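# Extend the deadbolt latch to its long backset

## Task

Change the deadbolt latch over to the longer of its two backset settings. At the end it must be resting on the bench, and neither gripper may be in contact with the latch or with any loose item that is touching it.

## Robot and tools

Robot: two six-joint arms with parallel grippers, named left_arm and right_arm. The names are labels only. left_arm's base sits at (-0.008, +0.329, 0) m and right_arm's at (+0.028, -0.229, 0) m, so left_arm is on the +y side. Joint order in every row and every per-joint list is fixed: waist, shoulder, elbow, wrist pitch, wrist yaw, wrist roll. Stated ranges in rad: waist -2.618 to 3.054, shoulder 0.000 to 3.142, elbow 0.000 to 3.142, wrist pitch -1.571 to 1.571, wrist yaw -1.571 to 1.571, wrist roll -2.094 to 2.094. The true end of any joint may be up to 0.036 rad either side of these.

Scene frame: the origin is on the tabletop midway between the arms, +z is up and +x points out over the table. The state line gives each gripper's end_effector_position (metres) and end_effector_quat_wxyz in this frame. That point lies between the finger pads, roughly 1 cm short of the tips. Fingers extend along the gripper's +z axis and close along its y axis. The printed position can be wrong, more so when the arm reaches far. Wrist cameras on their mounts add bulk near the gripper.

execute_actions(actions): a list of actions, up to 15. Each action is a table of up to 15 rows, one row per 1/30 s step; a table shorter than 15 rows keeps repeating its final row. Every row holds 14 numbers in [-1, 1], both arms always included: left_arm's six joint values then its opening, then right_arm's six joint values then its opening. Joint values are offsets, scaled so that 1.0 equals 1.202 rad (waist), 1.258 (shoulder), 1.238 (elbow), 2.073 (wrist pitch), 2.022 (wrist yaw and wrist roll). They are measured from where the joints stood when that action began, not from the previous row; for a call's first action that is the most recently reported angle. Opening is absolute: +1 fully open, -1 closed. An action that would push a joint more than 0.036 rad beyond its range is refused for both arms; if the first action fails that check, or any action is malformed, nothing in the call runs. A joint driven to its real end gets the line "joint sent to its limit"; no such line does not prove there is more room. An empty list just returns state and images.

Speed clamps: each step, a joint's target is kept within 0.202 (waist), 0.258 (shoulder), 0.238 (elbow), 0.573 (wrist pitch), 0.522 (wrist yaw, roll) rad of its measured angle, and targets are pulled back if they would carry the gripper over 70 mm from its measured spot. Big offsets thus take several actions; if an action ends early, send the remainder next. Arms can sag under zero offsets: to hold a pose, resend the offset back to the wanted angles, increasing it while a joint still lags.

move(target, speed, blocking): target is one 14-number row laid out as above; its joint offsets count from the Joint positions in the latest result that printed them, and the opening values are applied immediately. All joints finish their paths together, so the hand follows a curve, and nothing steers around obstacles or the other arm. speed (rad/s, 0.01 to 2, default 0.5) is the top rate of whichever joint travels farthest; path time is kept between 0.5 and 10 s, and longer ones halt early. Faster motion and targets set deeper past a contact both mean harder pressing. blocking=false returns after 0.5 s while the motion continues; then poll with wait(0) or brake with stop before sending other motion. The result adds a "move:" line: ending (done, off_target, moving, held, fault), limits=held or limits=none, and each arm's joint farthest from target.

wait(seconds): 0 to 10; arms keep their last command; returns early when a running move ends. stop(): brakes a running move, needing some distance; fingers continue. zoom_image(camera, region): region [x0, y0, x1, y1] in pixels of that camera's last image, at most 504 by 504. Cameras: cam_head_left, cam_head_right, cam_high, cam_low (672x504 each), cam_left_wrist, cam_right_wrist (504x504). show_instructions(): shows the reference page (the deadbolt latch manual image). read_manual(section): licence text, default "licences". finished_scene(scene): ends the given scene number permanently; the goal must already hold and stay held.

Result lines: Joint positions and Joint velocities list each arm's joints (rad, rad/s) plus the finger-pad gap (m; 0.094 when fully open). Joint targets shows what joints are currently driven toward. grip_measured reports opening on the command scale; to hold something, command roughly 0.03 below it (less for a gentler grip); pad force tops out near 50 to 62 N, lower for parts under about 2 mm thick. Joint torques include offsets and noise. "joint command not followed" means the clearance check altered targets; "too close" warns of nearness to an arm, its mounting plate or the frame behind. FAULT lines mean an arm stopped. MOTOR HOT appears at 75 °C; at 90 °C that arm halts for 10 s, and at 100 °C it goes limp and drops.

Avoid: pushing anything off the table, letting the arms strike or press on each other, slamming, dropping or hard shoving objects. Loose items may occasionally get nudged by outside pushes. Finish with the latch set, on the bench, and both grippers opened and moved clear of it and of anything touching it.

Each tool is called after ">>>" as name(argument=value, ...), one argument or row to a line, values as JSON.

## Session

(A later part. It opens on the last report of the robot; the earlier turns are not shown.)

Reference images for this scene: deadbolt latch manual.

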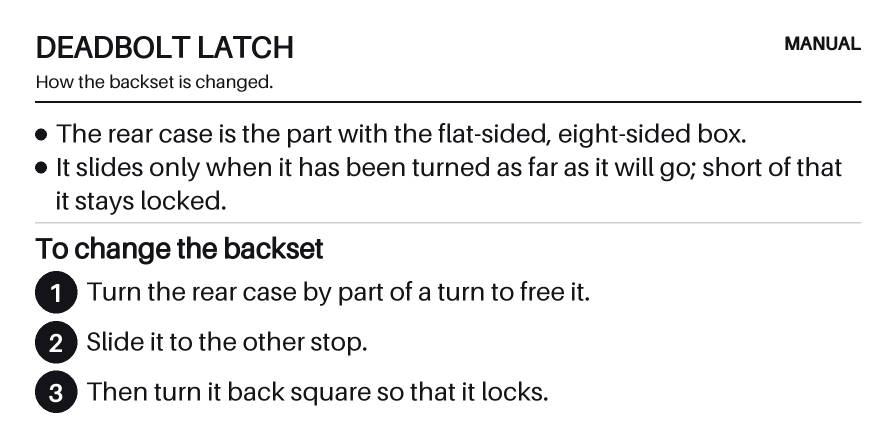

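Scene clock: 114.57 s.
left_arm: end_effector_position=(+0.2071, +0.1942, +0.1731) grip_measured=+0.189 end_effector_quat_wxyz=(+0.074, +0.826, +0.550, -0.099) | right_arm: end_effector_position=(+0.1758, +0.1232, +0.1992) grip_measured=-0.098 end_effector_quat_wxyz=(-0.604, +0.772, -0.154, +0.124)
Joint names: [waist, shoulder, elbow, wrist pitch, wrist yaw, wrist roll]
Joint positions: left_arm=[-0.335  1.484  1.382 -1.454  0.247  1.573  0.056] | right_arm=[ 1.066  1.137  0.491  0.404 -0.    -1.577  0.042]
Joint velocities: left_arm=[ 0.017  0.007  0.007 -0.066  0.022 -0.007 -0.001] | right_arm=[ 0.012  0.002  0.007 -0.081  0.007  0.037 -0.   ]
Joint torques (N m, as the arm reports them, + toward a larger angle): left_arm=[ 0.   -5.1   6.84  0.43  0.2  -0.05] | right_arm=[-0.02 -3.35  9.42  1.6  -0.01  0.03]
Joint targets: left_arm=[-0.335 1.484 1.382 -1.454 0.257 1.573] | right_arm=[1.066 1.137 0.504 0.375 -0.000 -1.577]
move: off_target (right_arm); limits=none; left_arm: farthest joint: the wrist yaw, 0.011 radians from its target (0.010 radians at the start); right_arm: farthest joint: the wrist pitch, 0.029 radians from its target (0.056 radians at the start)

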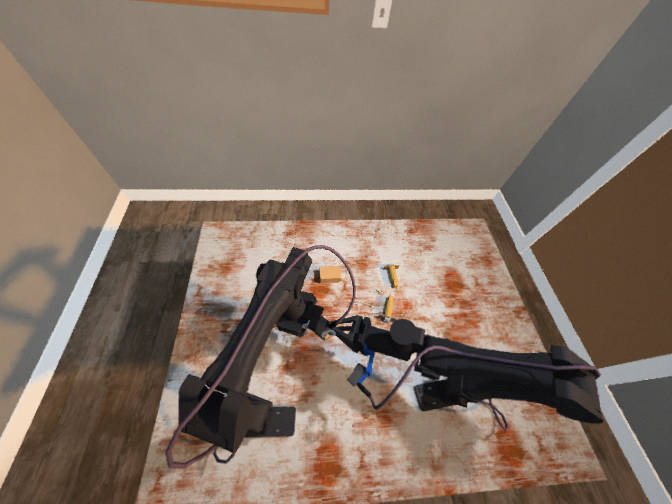

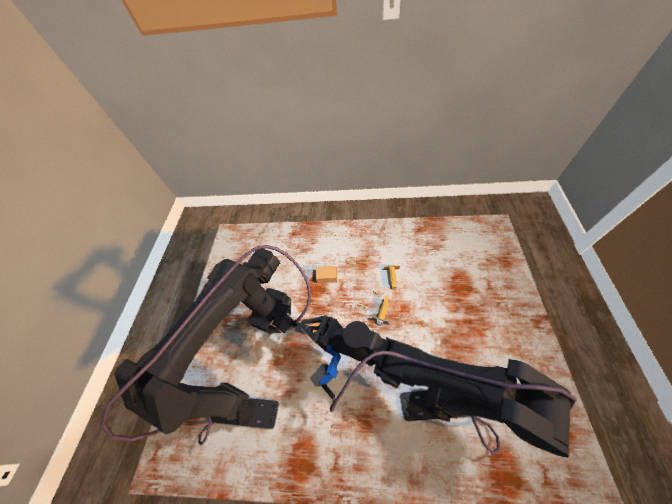

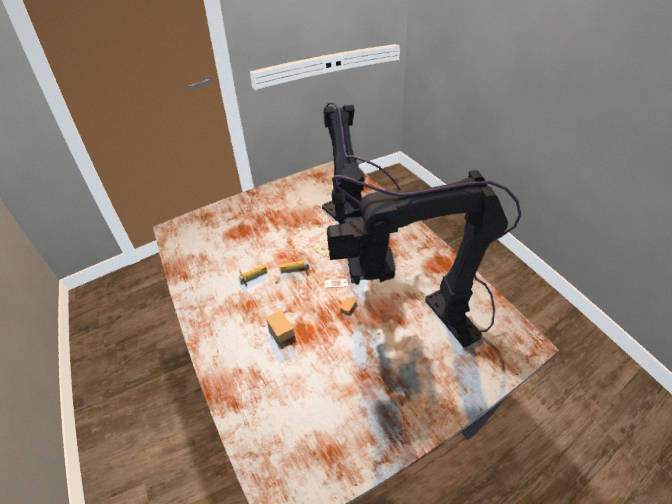

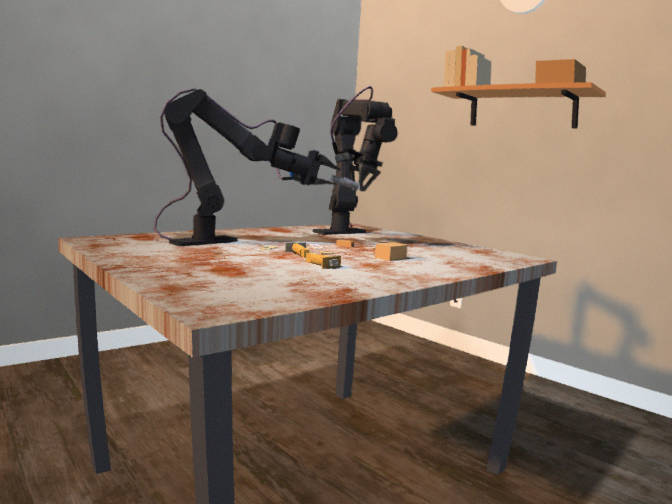

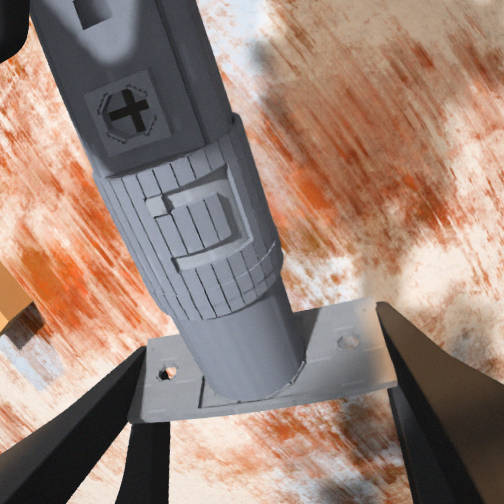

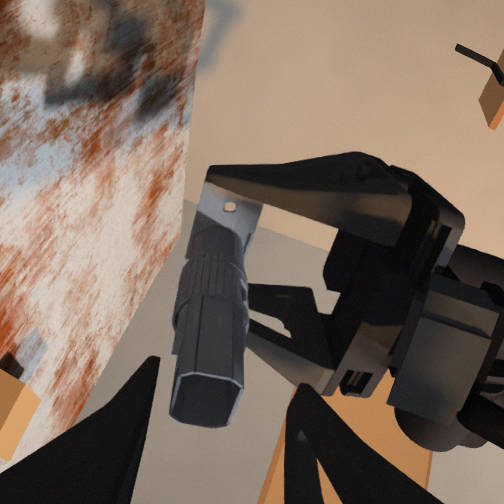

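>>> move(
  target=[0,0,0,0,0.005,0,0.15, 0,0.02,0.01,-0.008,0,0,-0.3],
  speed=0.05,
)

Scene clock: 119.73 s.
left_arm: end_effector_position=(+0.2073, +0.1947, +0.1730) grip_measured=+0.189 end_effector_quat_wxyz=(+0.073, +0.826, +0.550, -0.097) | right_arm: end_effector_position=(+0.1758, +0.1232, +0.1993) grip_measured=-0.298 end_effector_quat_wxyz=(-0.604, +0.772, -0.154, +0.124)
Joint names: [waist, shoulder, elbow, wrist pitch, wrist yaw, wrist roll]
Joint positions: left_arm=[-0.335  1.484  1.382 -1.454  0.244  1.573  0.056] | right_arm=[ 1.066  1.137  0.491  0.404 -0.    -1.577  0.033]
Joint velocities: left_arm=[-0.012 -0.012  0.002 -0.022 -0.081 -0.007 -0.001] | right_arm=[-0.002 -0.012  0.017  0.007 -0.022 -0.022 -0.001]
Joint torques (N m, as the arm reports them, + toward a larger angle): left_arm=[-0.02 -5.14  6.86  0.41  0.22 -0.05] | right_arm=[ 0.06 -1.56  9.55  1.73  0.02  0.05]
Joint targets: left_arm=[-0.335 1.484 1.382 -1.454 0.257 1.573] | right_arm=[1.066 1.162 0.504 0.387 -0.000 -1.577]
move: off_target (right_arm); limits=none; left_arm: farthest joint: the wrist yaw, 0.013 radians from its target (0.010 radians at the start); right_arm: farthest joint: the shoulder, 0.025 radians from its target (0.025 radians at the start)

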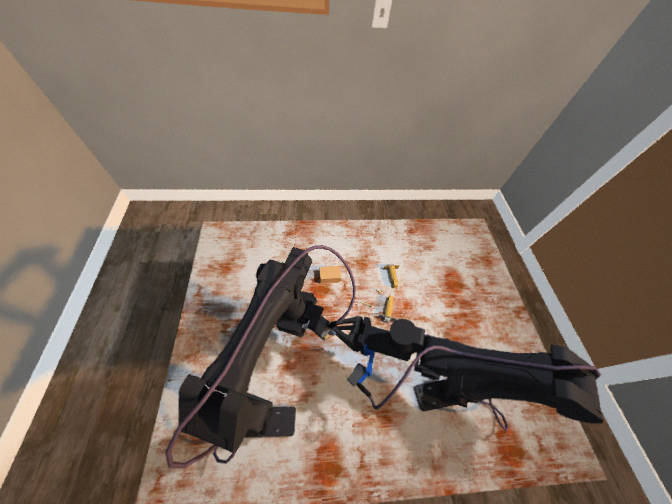

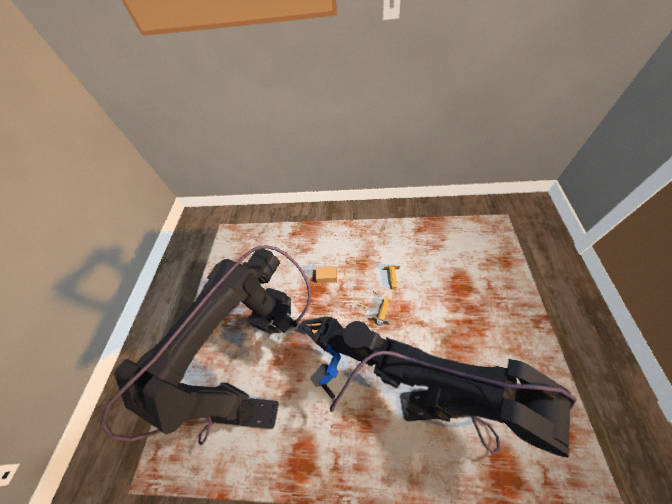

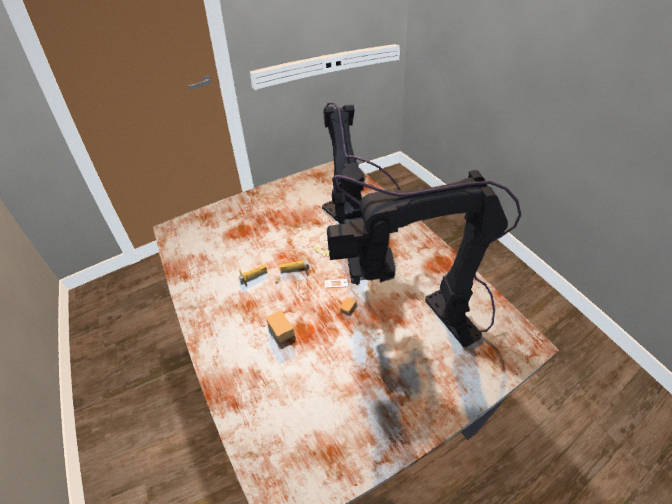

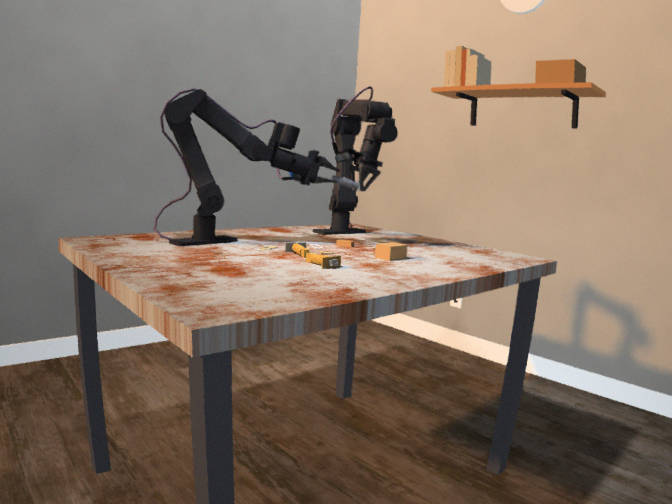

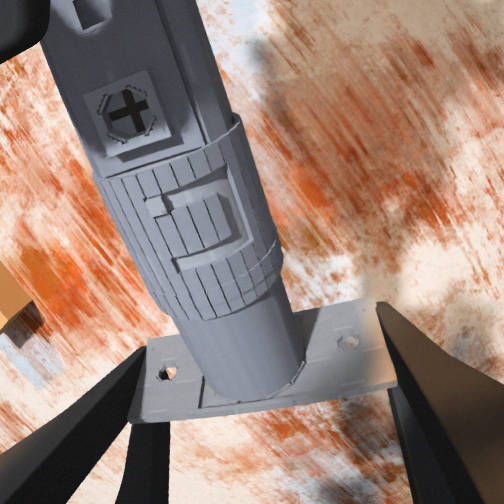

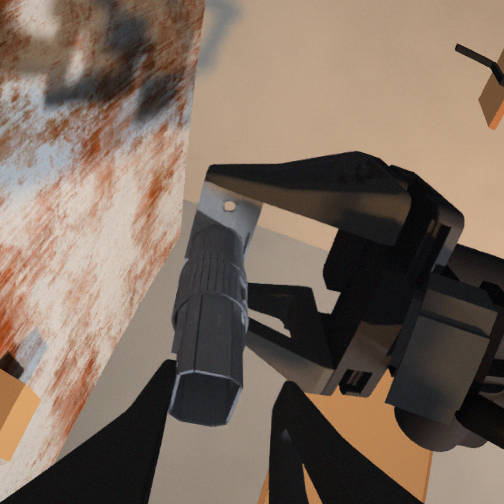

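>>> move(
  target=[0,0,0,0,0.008,0,0.15, 0,0.01,0.01,-0.026,0,0,-0.35],
  speed=0.1,
)

>>> move(
  target=[0,0,0,0,0.008,0,0.15, 0,0.0,0.01,-0.006,0,0,-0.52],
  speed=0.1,
)

Scene clock: 127.33 s.
left_arm: end_effector_position=(+0.2073, +0.1948, +0.1730) grip_measured=+0.189 end_effector_quat_wxyz=(+0.073, +0.826, +0.550, -0.097) | right_arm: end_effector_position=(+0.1752, +0.1218, +0.1934) grip_measured=-0.348 end_effector_quat_wxyz=(-0.595, +0.779, -0.155, +0.122)
Joint names: [waist, shoulder, elbow, wrist pitch, wrist yaw, wrist roll]
Joint positions: left_arm=[-0.335  1.484  1.382 -1.454  0.243  1.573  0.056] | right_arm=[ 1.066  1.137  0.491  0.38  -0.    -1.577  0.031]
Joint velocities: left_arm=[ 0.007 -0.012 -0.002 -0.037  0.066 -0.022 -0.002] | right_arm=[-0.007 -0.017  0.002 -0.022 -0.037 -0.007  0.   ]
Joint torques (N m, as the arm reports them, + toward a larger angle): left_arm=[-0.04 -5.14  6.88  0.42  0.25 -0.04] | right_arm=[-0.21 -2.43  9.46  1.61 -0.06  0.01]
Joint targets: left_arm=[-0.335 1.484 1.382 -1.454 0.260 1.573] | right_arm=[1.066 1.150 0.504 0.351 -0.000 -1.577]
move: off_target (right_arm); limits=none; left_arm: farthest joint: the wrist yaw, 0.017 radians from its target (0.016 radians at the start); right_arm: farthest joint: the wrist pitch, 0.030 radians from its target (0.054 radians at the start)

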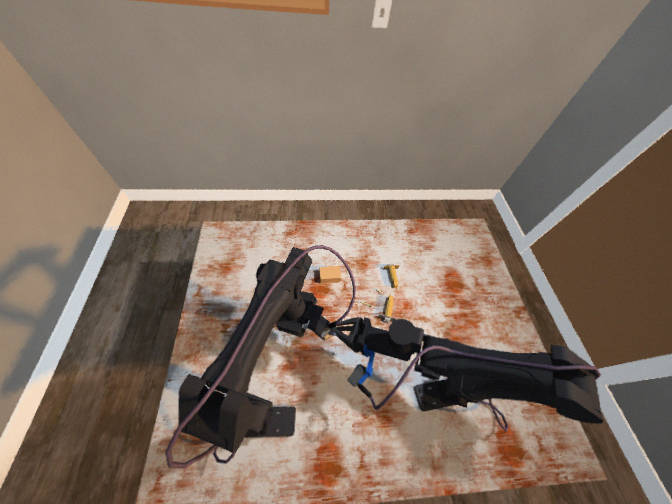

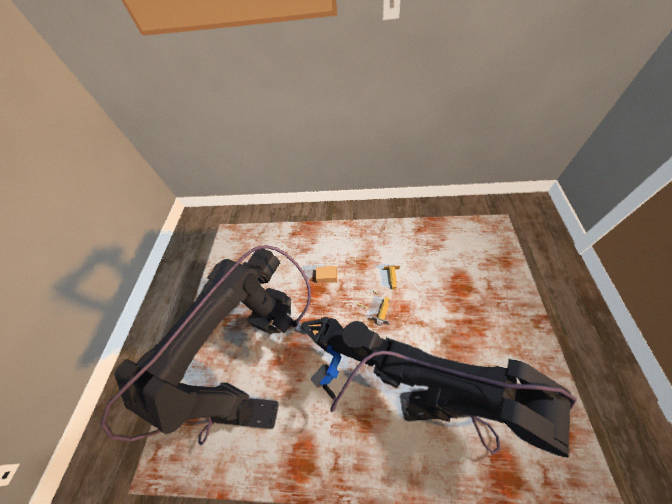

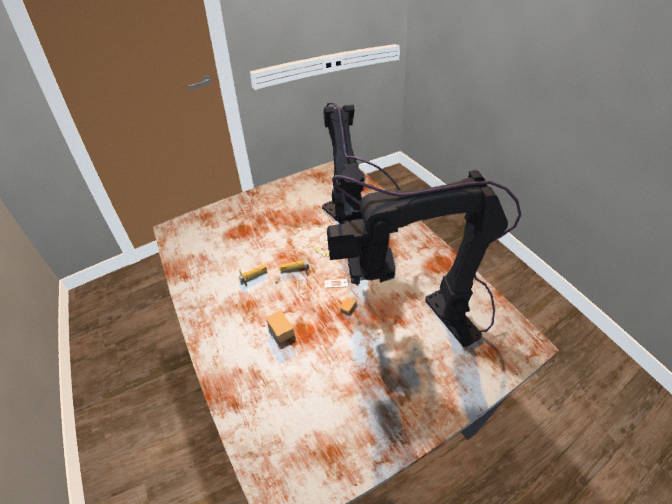

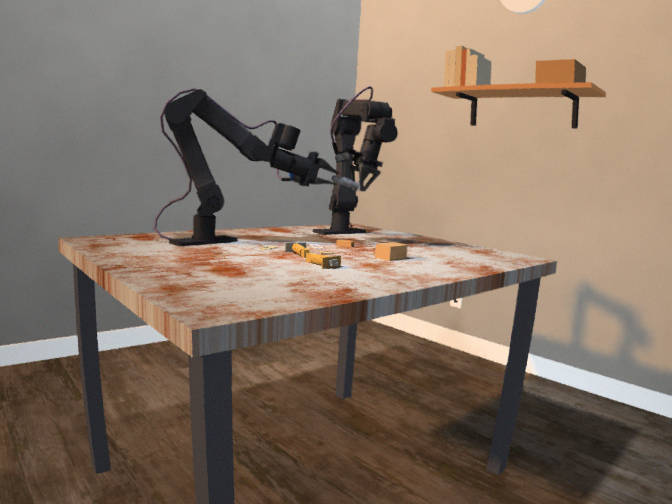

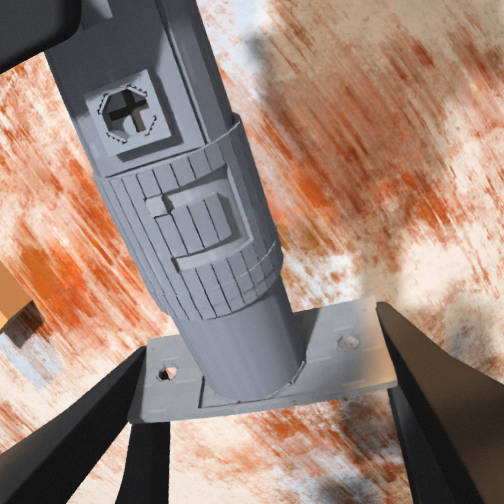

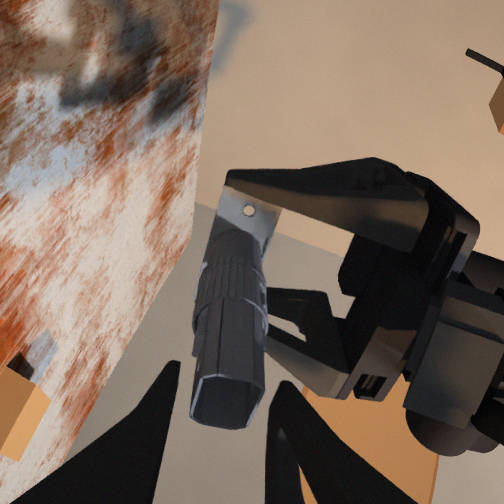

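Scene clock: 128.03 s.
left_arm: end_effector_position=(+0.2076, +0.1953, +0.1728) grip_measured=+0.189 end_effector_quat_wxyz=(+0.072, +0.826, +0.550, -0.096) | right_arm: end_effector_position=(+0.1753, +0.1219, +0.1937) grip_measured=-0.518 end_effector_quat_wxyz=(-0.595, +0.779, -0.155, +0.122)
Joint names: [waist, shoulder, elbow, wrist pitch, wrist yaw, wrist roll]
Joint positions: left_arm=[-0.335  1.484  1.382 -1.454  0.24   1.573  0.056] | right_arm=[ 1.066  1.137  0.491  0.381 -0.    -1.577  0.023]
Joint velocities: left_arm=[ 0.002 -0.007  0.002  0.037  0.007  0.051  0.001] | right_arm=[-0.012 -0.007  0.007 -0.022  0.051  0.037  0.   ]
Joint torques (N m, as the arm reports them, + toward a larger angle): left_arm=[-0.02 -5.11  6.86  0.41  0.26 -0.04] | right_arm=[ 0.07 -3.32  9.39  1.8   0.01 -0.03]
Joint targets: left_arm=[-0.335 1.484 1.382 -1.454 0.259 1.573] | right_arm=[1.066 1.137 0.504 0.367 -0.000 -1.577]
move: done; limits=none; left_arm: farthest joint: the wrist yaw, 0.019 radians from its target (0.016 radians at the start); right_arm: farthest joint: the wrist pitch, 0.014 radians from its target (0.012 radians at the start)

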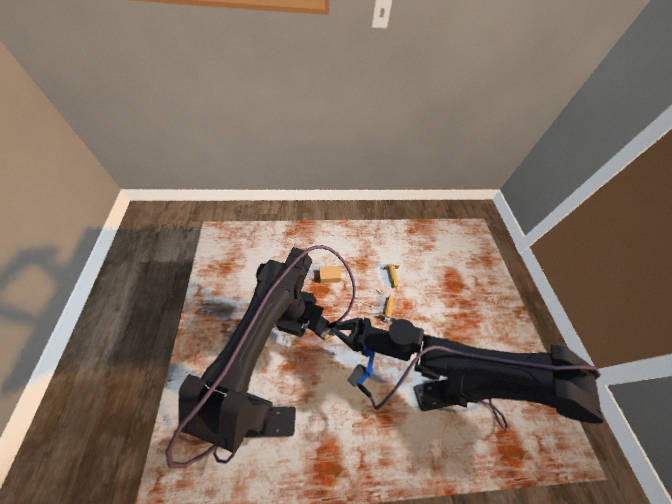

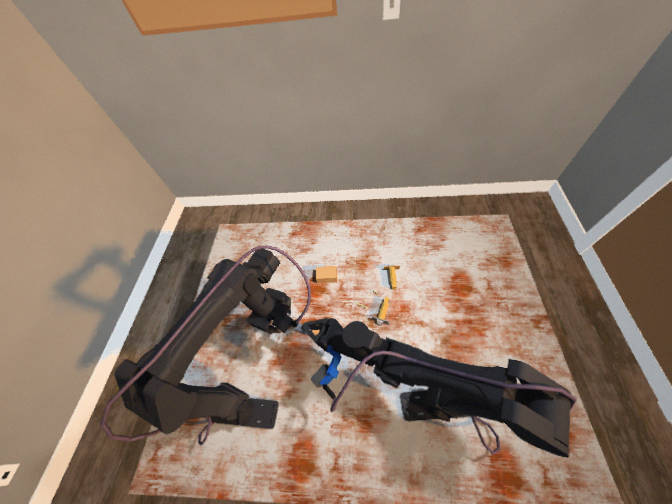

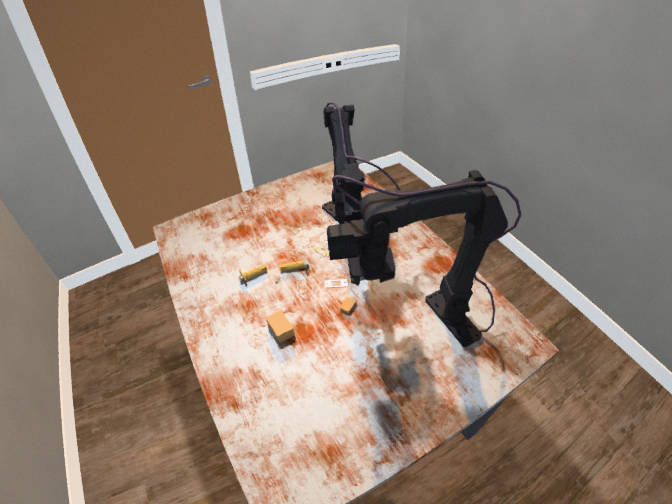

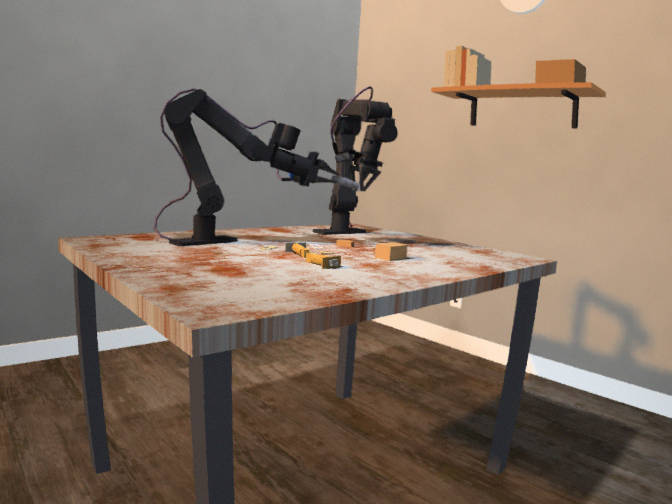

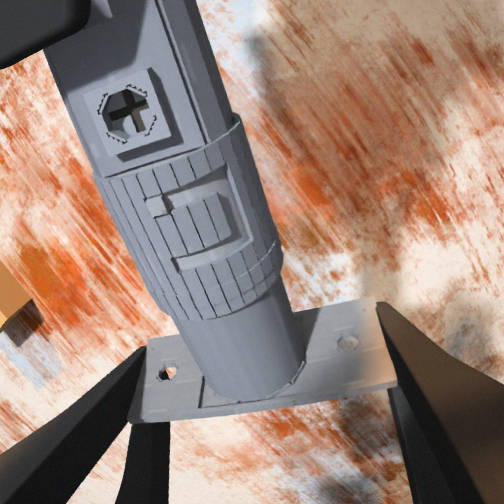

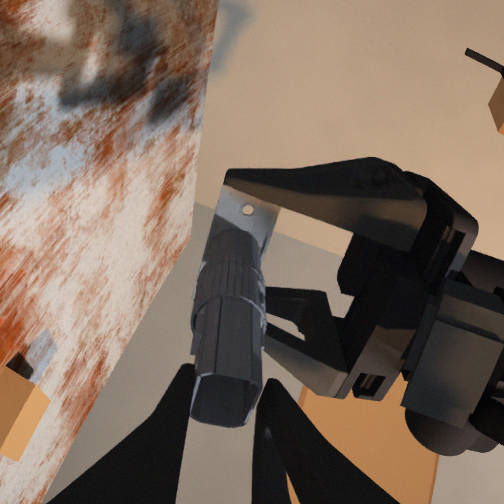

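>>> move(
  target=[0,0,0,0,0.02,0,0.15, 0.024,0.0,0.01,-0.006,0,0,-0.48],
  speed=0.1,
)

Scene clock: 133.47 s.
left_arm: end_effector_position=(+0.2065, +0.1927, +0.1736) grip_measured=+0.189 end_effector_quat_wxyz=(+0.077, +0.826, +0.550, -0.102) | right_arm: end_effector_position=(+0.1688, +0.1246, +0.1940) grip_measured=-0.482 end_effector_quat_wxyz=(-0.597, +0.780, -0.148, +0.117)
Joint names: [waist, shoulder, elbow, wrist pitch, wrist yaw, wrist roll]
Joint positions: left_arm=[-0.335  1.484  1.382 -1.454  0.256  1.573  0.056] | right_arm=[ 1.084  1.137  0.491  0.382 -0.    -1.577  0.024]
Joint velocities: left_arm=[-0.007  0.007 -0.022 -0.051  0.022 -0.051  0.001] | right_arm=[-0.007  0.012  0.007  0.051 -0.037 -0.037 -0.   ]
Joint torques (N m, as the arm reports them, + toward a larger angle): left_arm=[-0.02 -5.13  6.87  0.43  0.34 -0.03] | right_arm=[ 0.74 -3.2   9.46  1.77  0.    0.01]
Joint targets: left_arm=[-0.335 1.484 1.382 -1.454 0.280 1.573] | right_arm=[1.095 1.137 0.504 0.369 -0.000 -1.577]
move: off_target (left_arm); limits=none; left_arm: farthest joint: the wrist yaw, 0.024 radians from its target (0.041 radians at the start); right_arm: farthest joint: the wrist pitch, 0.014 radians from its target (0.013 radians at the start)

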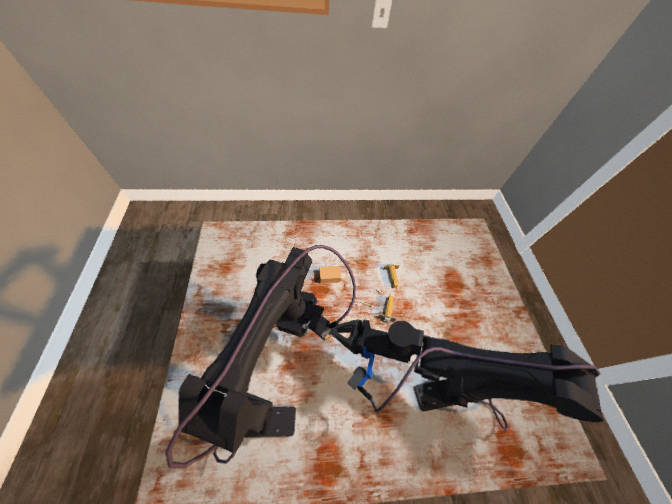

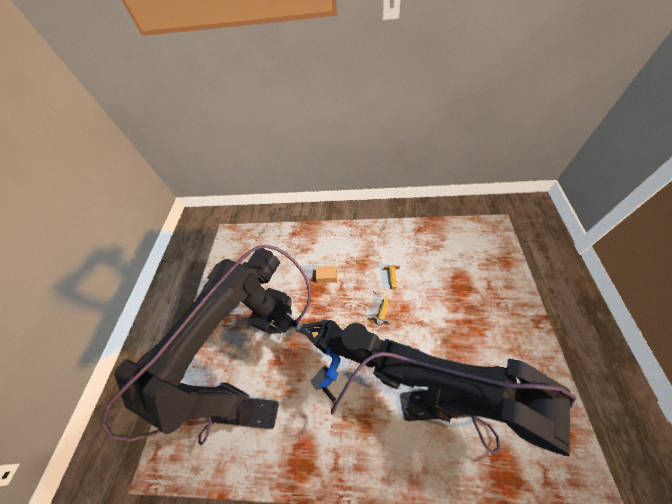

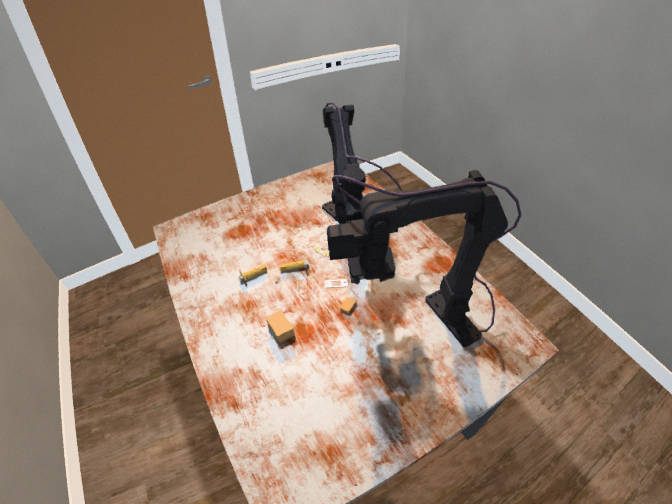

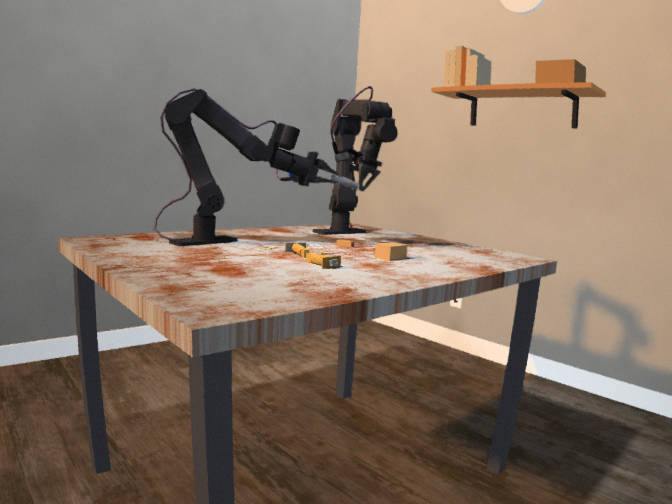

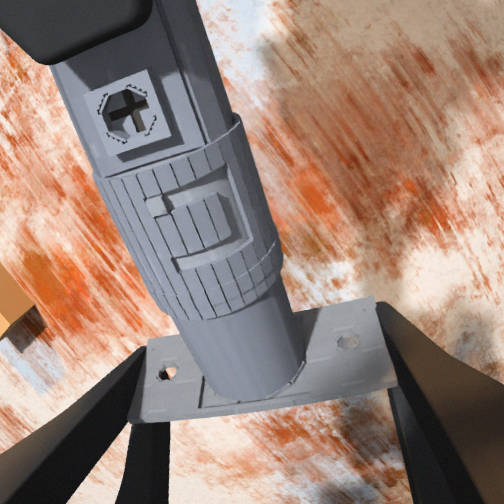

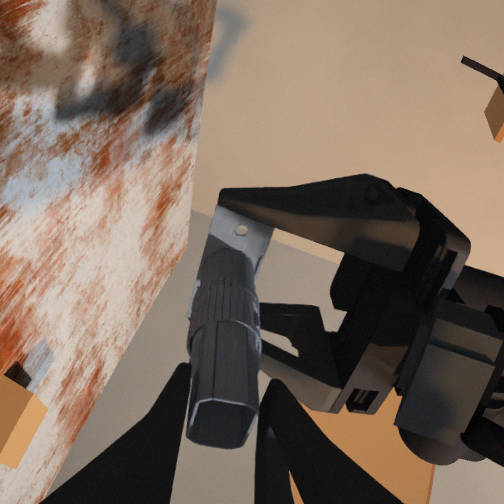

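Good. Close.

>>> execute_actions(
  actions=[
    [[0,0,0,0,0.008,0,0.15,0,0,0.01,-0.006,0,0,-0.52],[0,0,0,0,0.008,0,0.15,0,0,0.01,-0.006,0,0,-0.55],[0,0,0,0,0.008,0,0.15,0,0,0.01,-0.006,0,0,-0.57],[0,0,0,0,0.008,0,0.15,0,0,0.01,-0.006,0,0,-0.59],[0,0,0,0,0.008,0,0.15,0,0,0.01,-0.006,0,0,-0.61],[0,0,0,0,0.008,0,0.15,0,0,0.01,-0.006,0,0,-0.63],[0,0,0,0,0.008,0,0.15,0,0,0.01,-0.006,0,0,-0.65],[0,0,0,0,0.008,0,0.15,0,0,0.01,-0.006,0,0,-0.67],[0,0,0,0,0.008,0,0.15,0,0,0.01,-0.006,0,0,-0.69]],
  ],
)

>>> move(
  target=[0,0,0,0,0.008,0,0.15, 0,0.0,0.01,-0.006,0,0.3,-0.69],
  speed=0.4,
)

Scene clock: 143.50 s.
left_arm: end_effector_position=(+0.2065, +0.1925, +0.1736) grip_measured=+0.189 end_effector_quat_wxyz=(+0.077, +0.825, +0.550, -0.103) | right_arm: end_effector_position=(+0.1688, +0.1245, +0.1935) grip_measured=-0.644 end_effector_quat_wxyz=(-0.596, +0.780, -0.148, +0.117)
Joint names: [waist, shoulder, elbow, wrist pitch, wrist yaw, wrist roll]
Joint positions: left_arm=[-0.335  1.484  1.382 -1.454  0.257  1.573  0.056] | right_arm=[ 1.084  1.137  0.491  0.38  -0.    -1.577  0.017]
Joint velocities: left_arm=[-0.002  0.002 -0.007  0.066 -0.081 -0.066 -0.   ] | right_arm=[ 0.022  0.002  0.007 -0.051  0.095  0.022  0.001]
Joint torques (N m, as the arm reports them, + toward a larger angle): left_arm=[-0.05 -5.09  6.9   0.41  0.25 -0.03] | right_arm=[-0.04 -3.3   9.36  1.83  0.    0.01]
Joint targets: left_arm=[-0.335 1.484 1.382 -1.454 0.273 1.573] | right_arm=[1.084 1.137 0.504 0.370 -0.000 -1.577]

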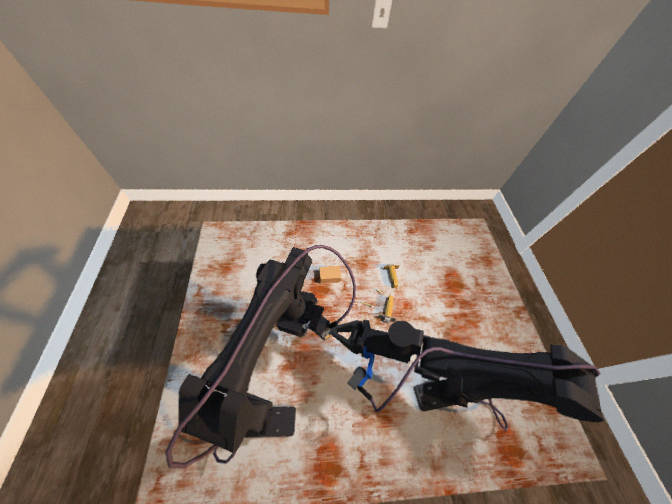

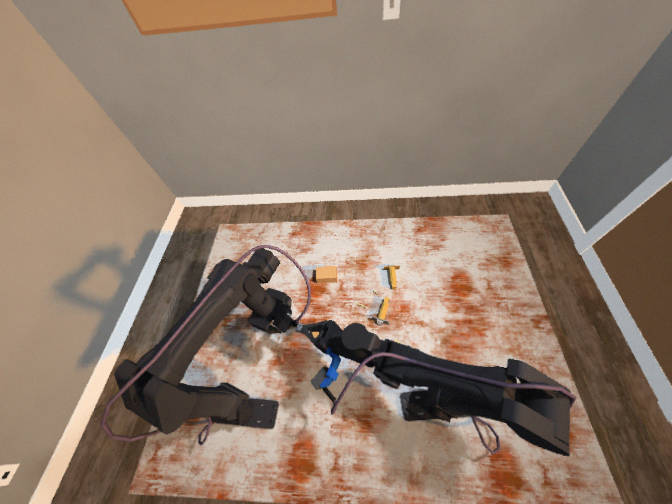

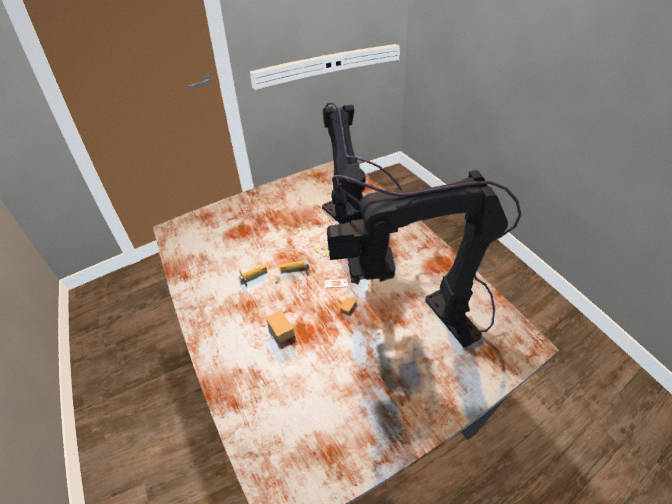

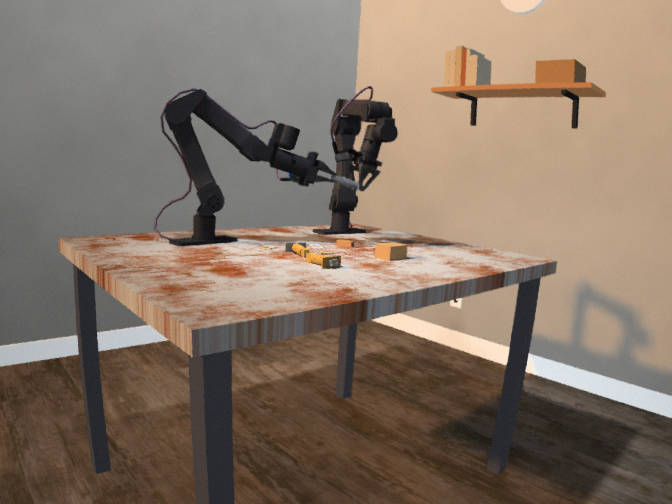

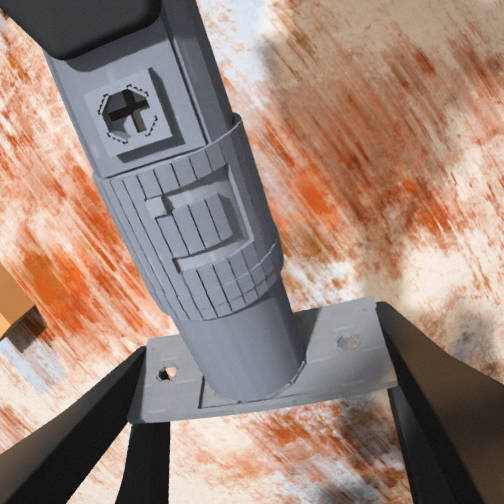

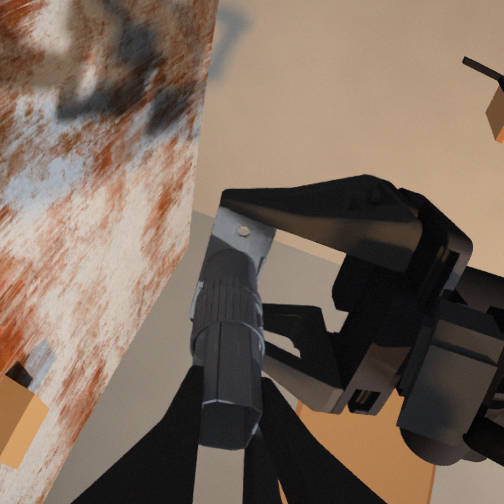

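Scene clock: 145.77 s.
left_arm: end_effector_position=(+0.2064, +0.1927, +0.1736) grip_measured=+0.189 end_effector_quat_wxyz=(+0.077, +0.825, +0.550, -0.103) | right_arm: end_effector_position=(+0.1688, +0.1245, +0.1935) grip_measured=-0.645 end_effector_quat_wxyz=(-0.604, +0.704, -0.367, -0.061)
Joint names: [waist, shoulder, elbow, wrist pitch, wrist yaw, wrist roll]
Joint positions: left_arm=[-0.335  1.484  1.382 -1.455  0.257  1.573  0.056] | right_arm=[ 1.084  1.137  0.491  0.38  -0.    -0.99   0.017]
Joint velocities: left_arm=[-0.022 -0.017 -0.022  0.051 -0.037 -0.007  0.   ] | right_arm=[-0.007  0.012  0.007 -0.007  0.037 -0.037 -0.   ]
Joint torques (N m, as the arm reports them, + toward a larger angle): left_arm=[-0.03 -5.12  6.89  0.44  0.25 -0.05] | right_arm=[ 0.17 -3.2   9.23  1.8   0.    0.18]
Joint targets: left_arm=[-0.335 1.484 1.382 -1.454 0.273 1.573] | right_arm=[1.084 1.137 0.504 0.368 -0.001 -0.970]
move: done; limits=none; left_arm: farthest joint: the wrist yaw, 0.016 radians from its target (0.016 radians at the start); right_arm: farthest joint: the wrist roll, 0.020 radians from its target (0.607 radians at the start)

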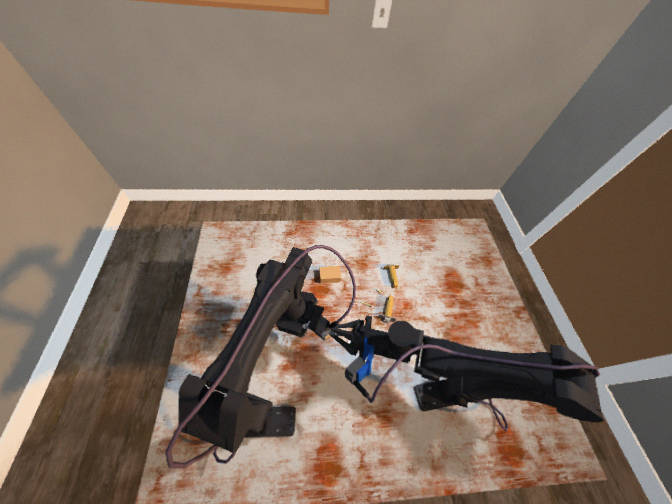

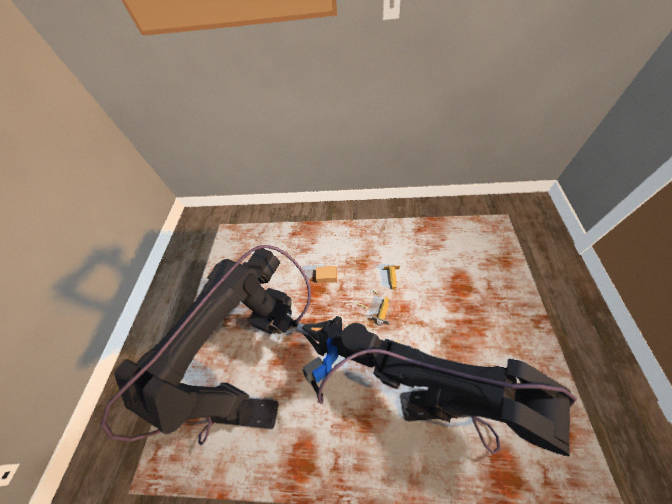

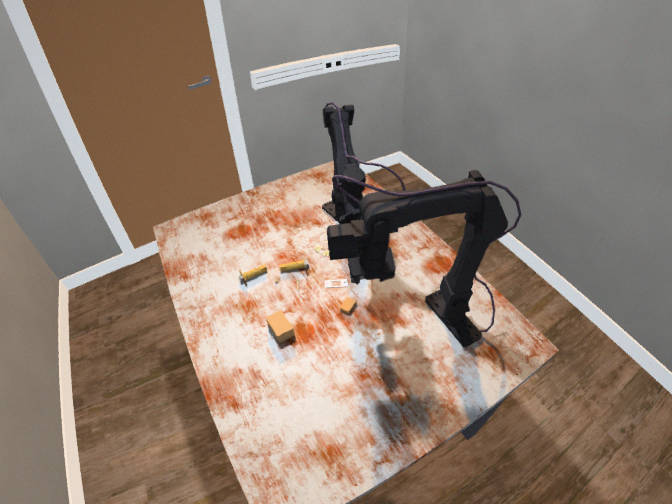

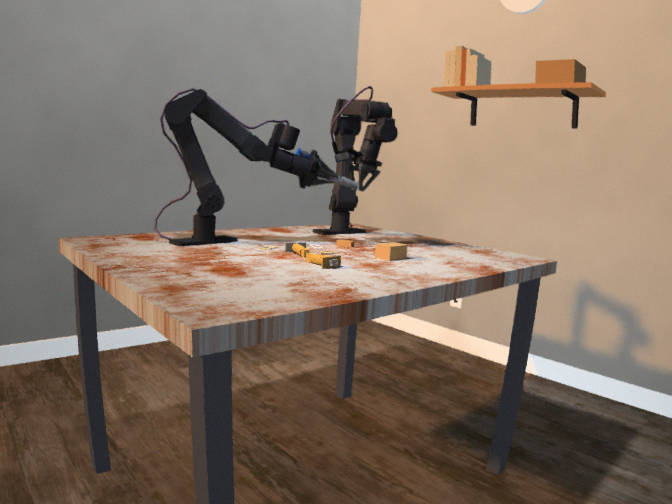

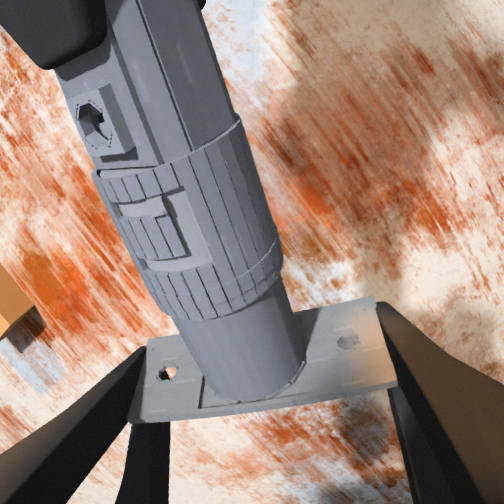

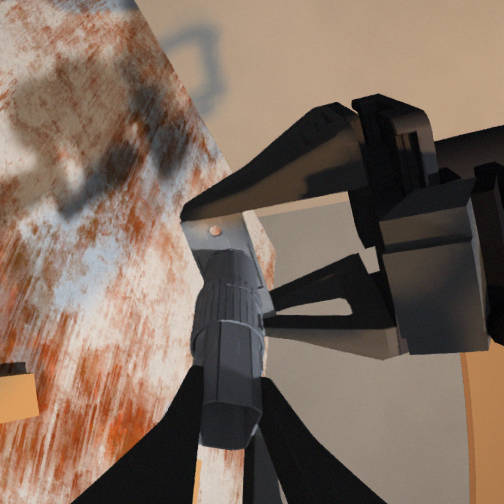

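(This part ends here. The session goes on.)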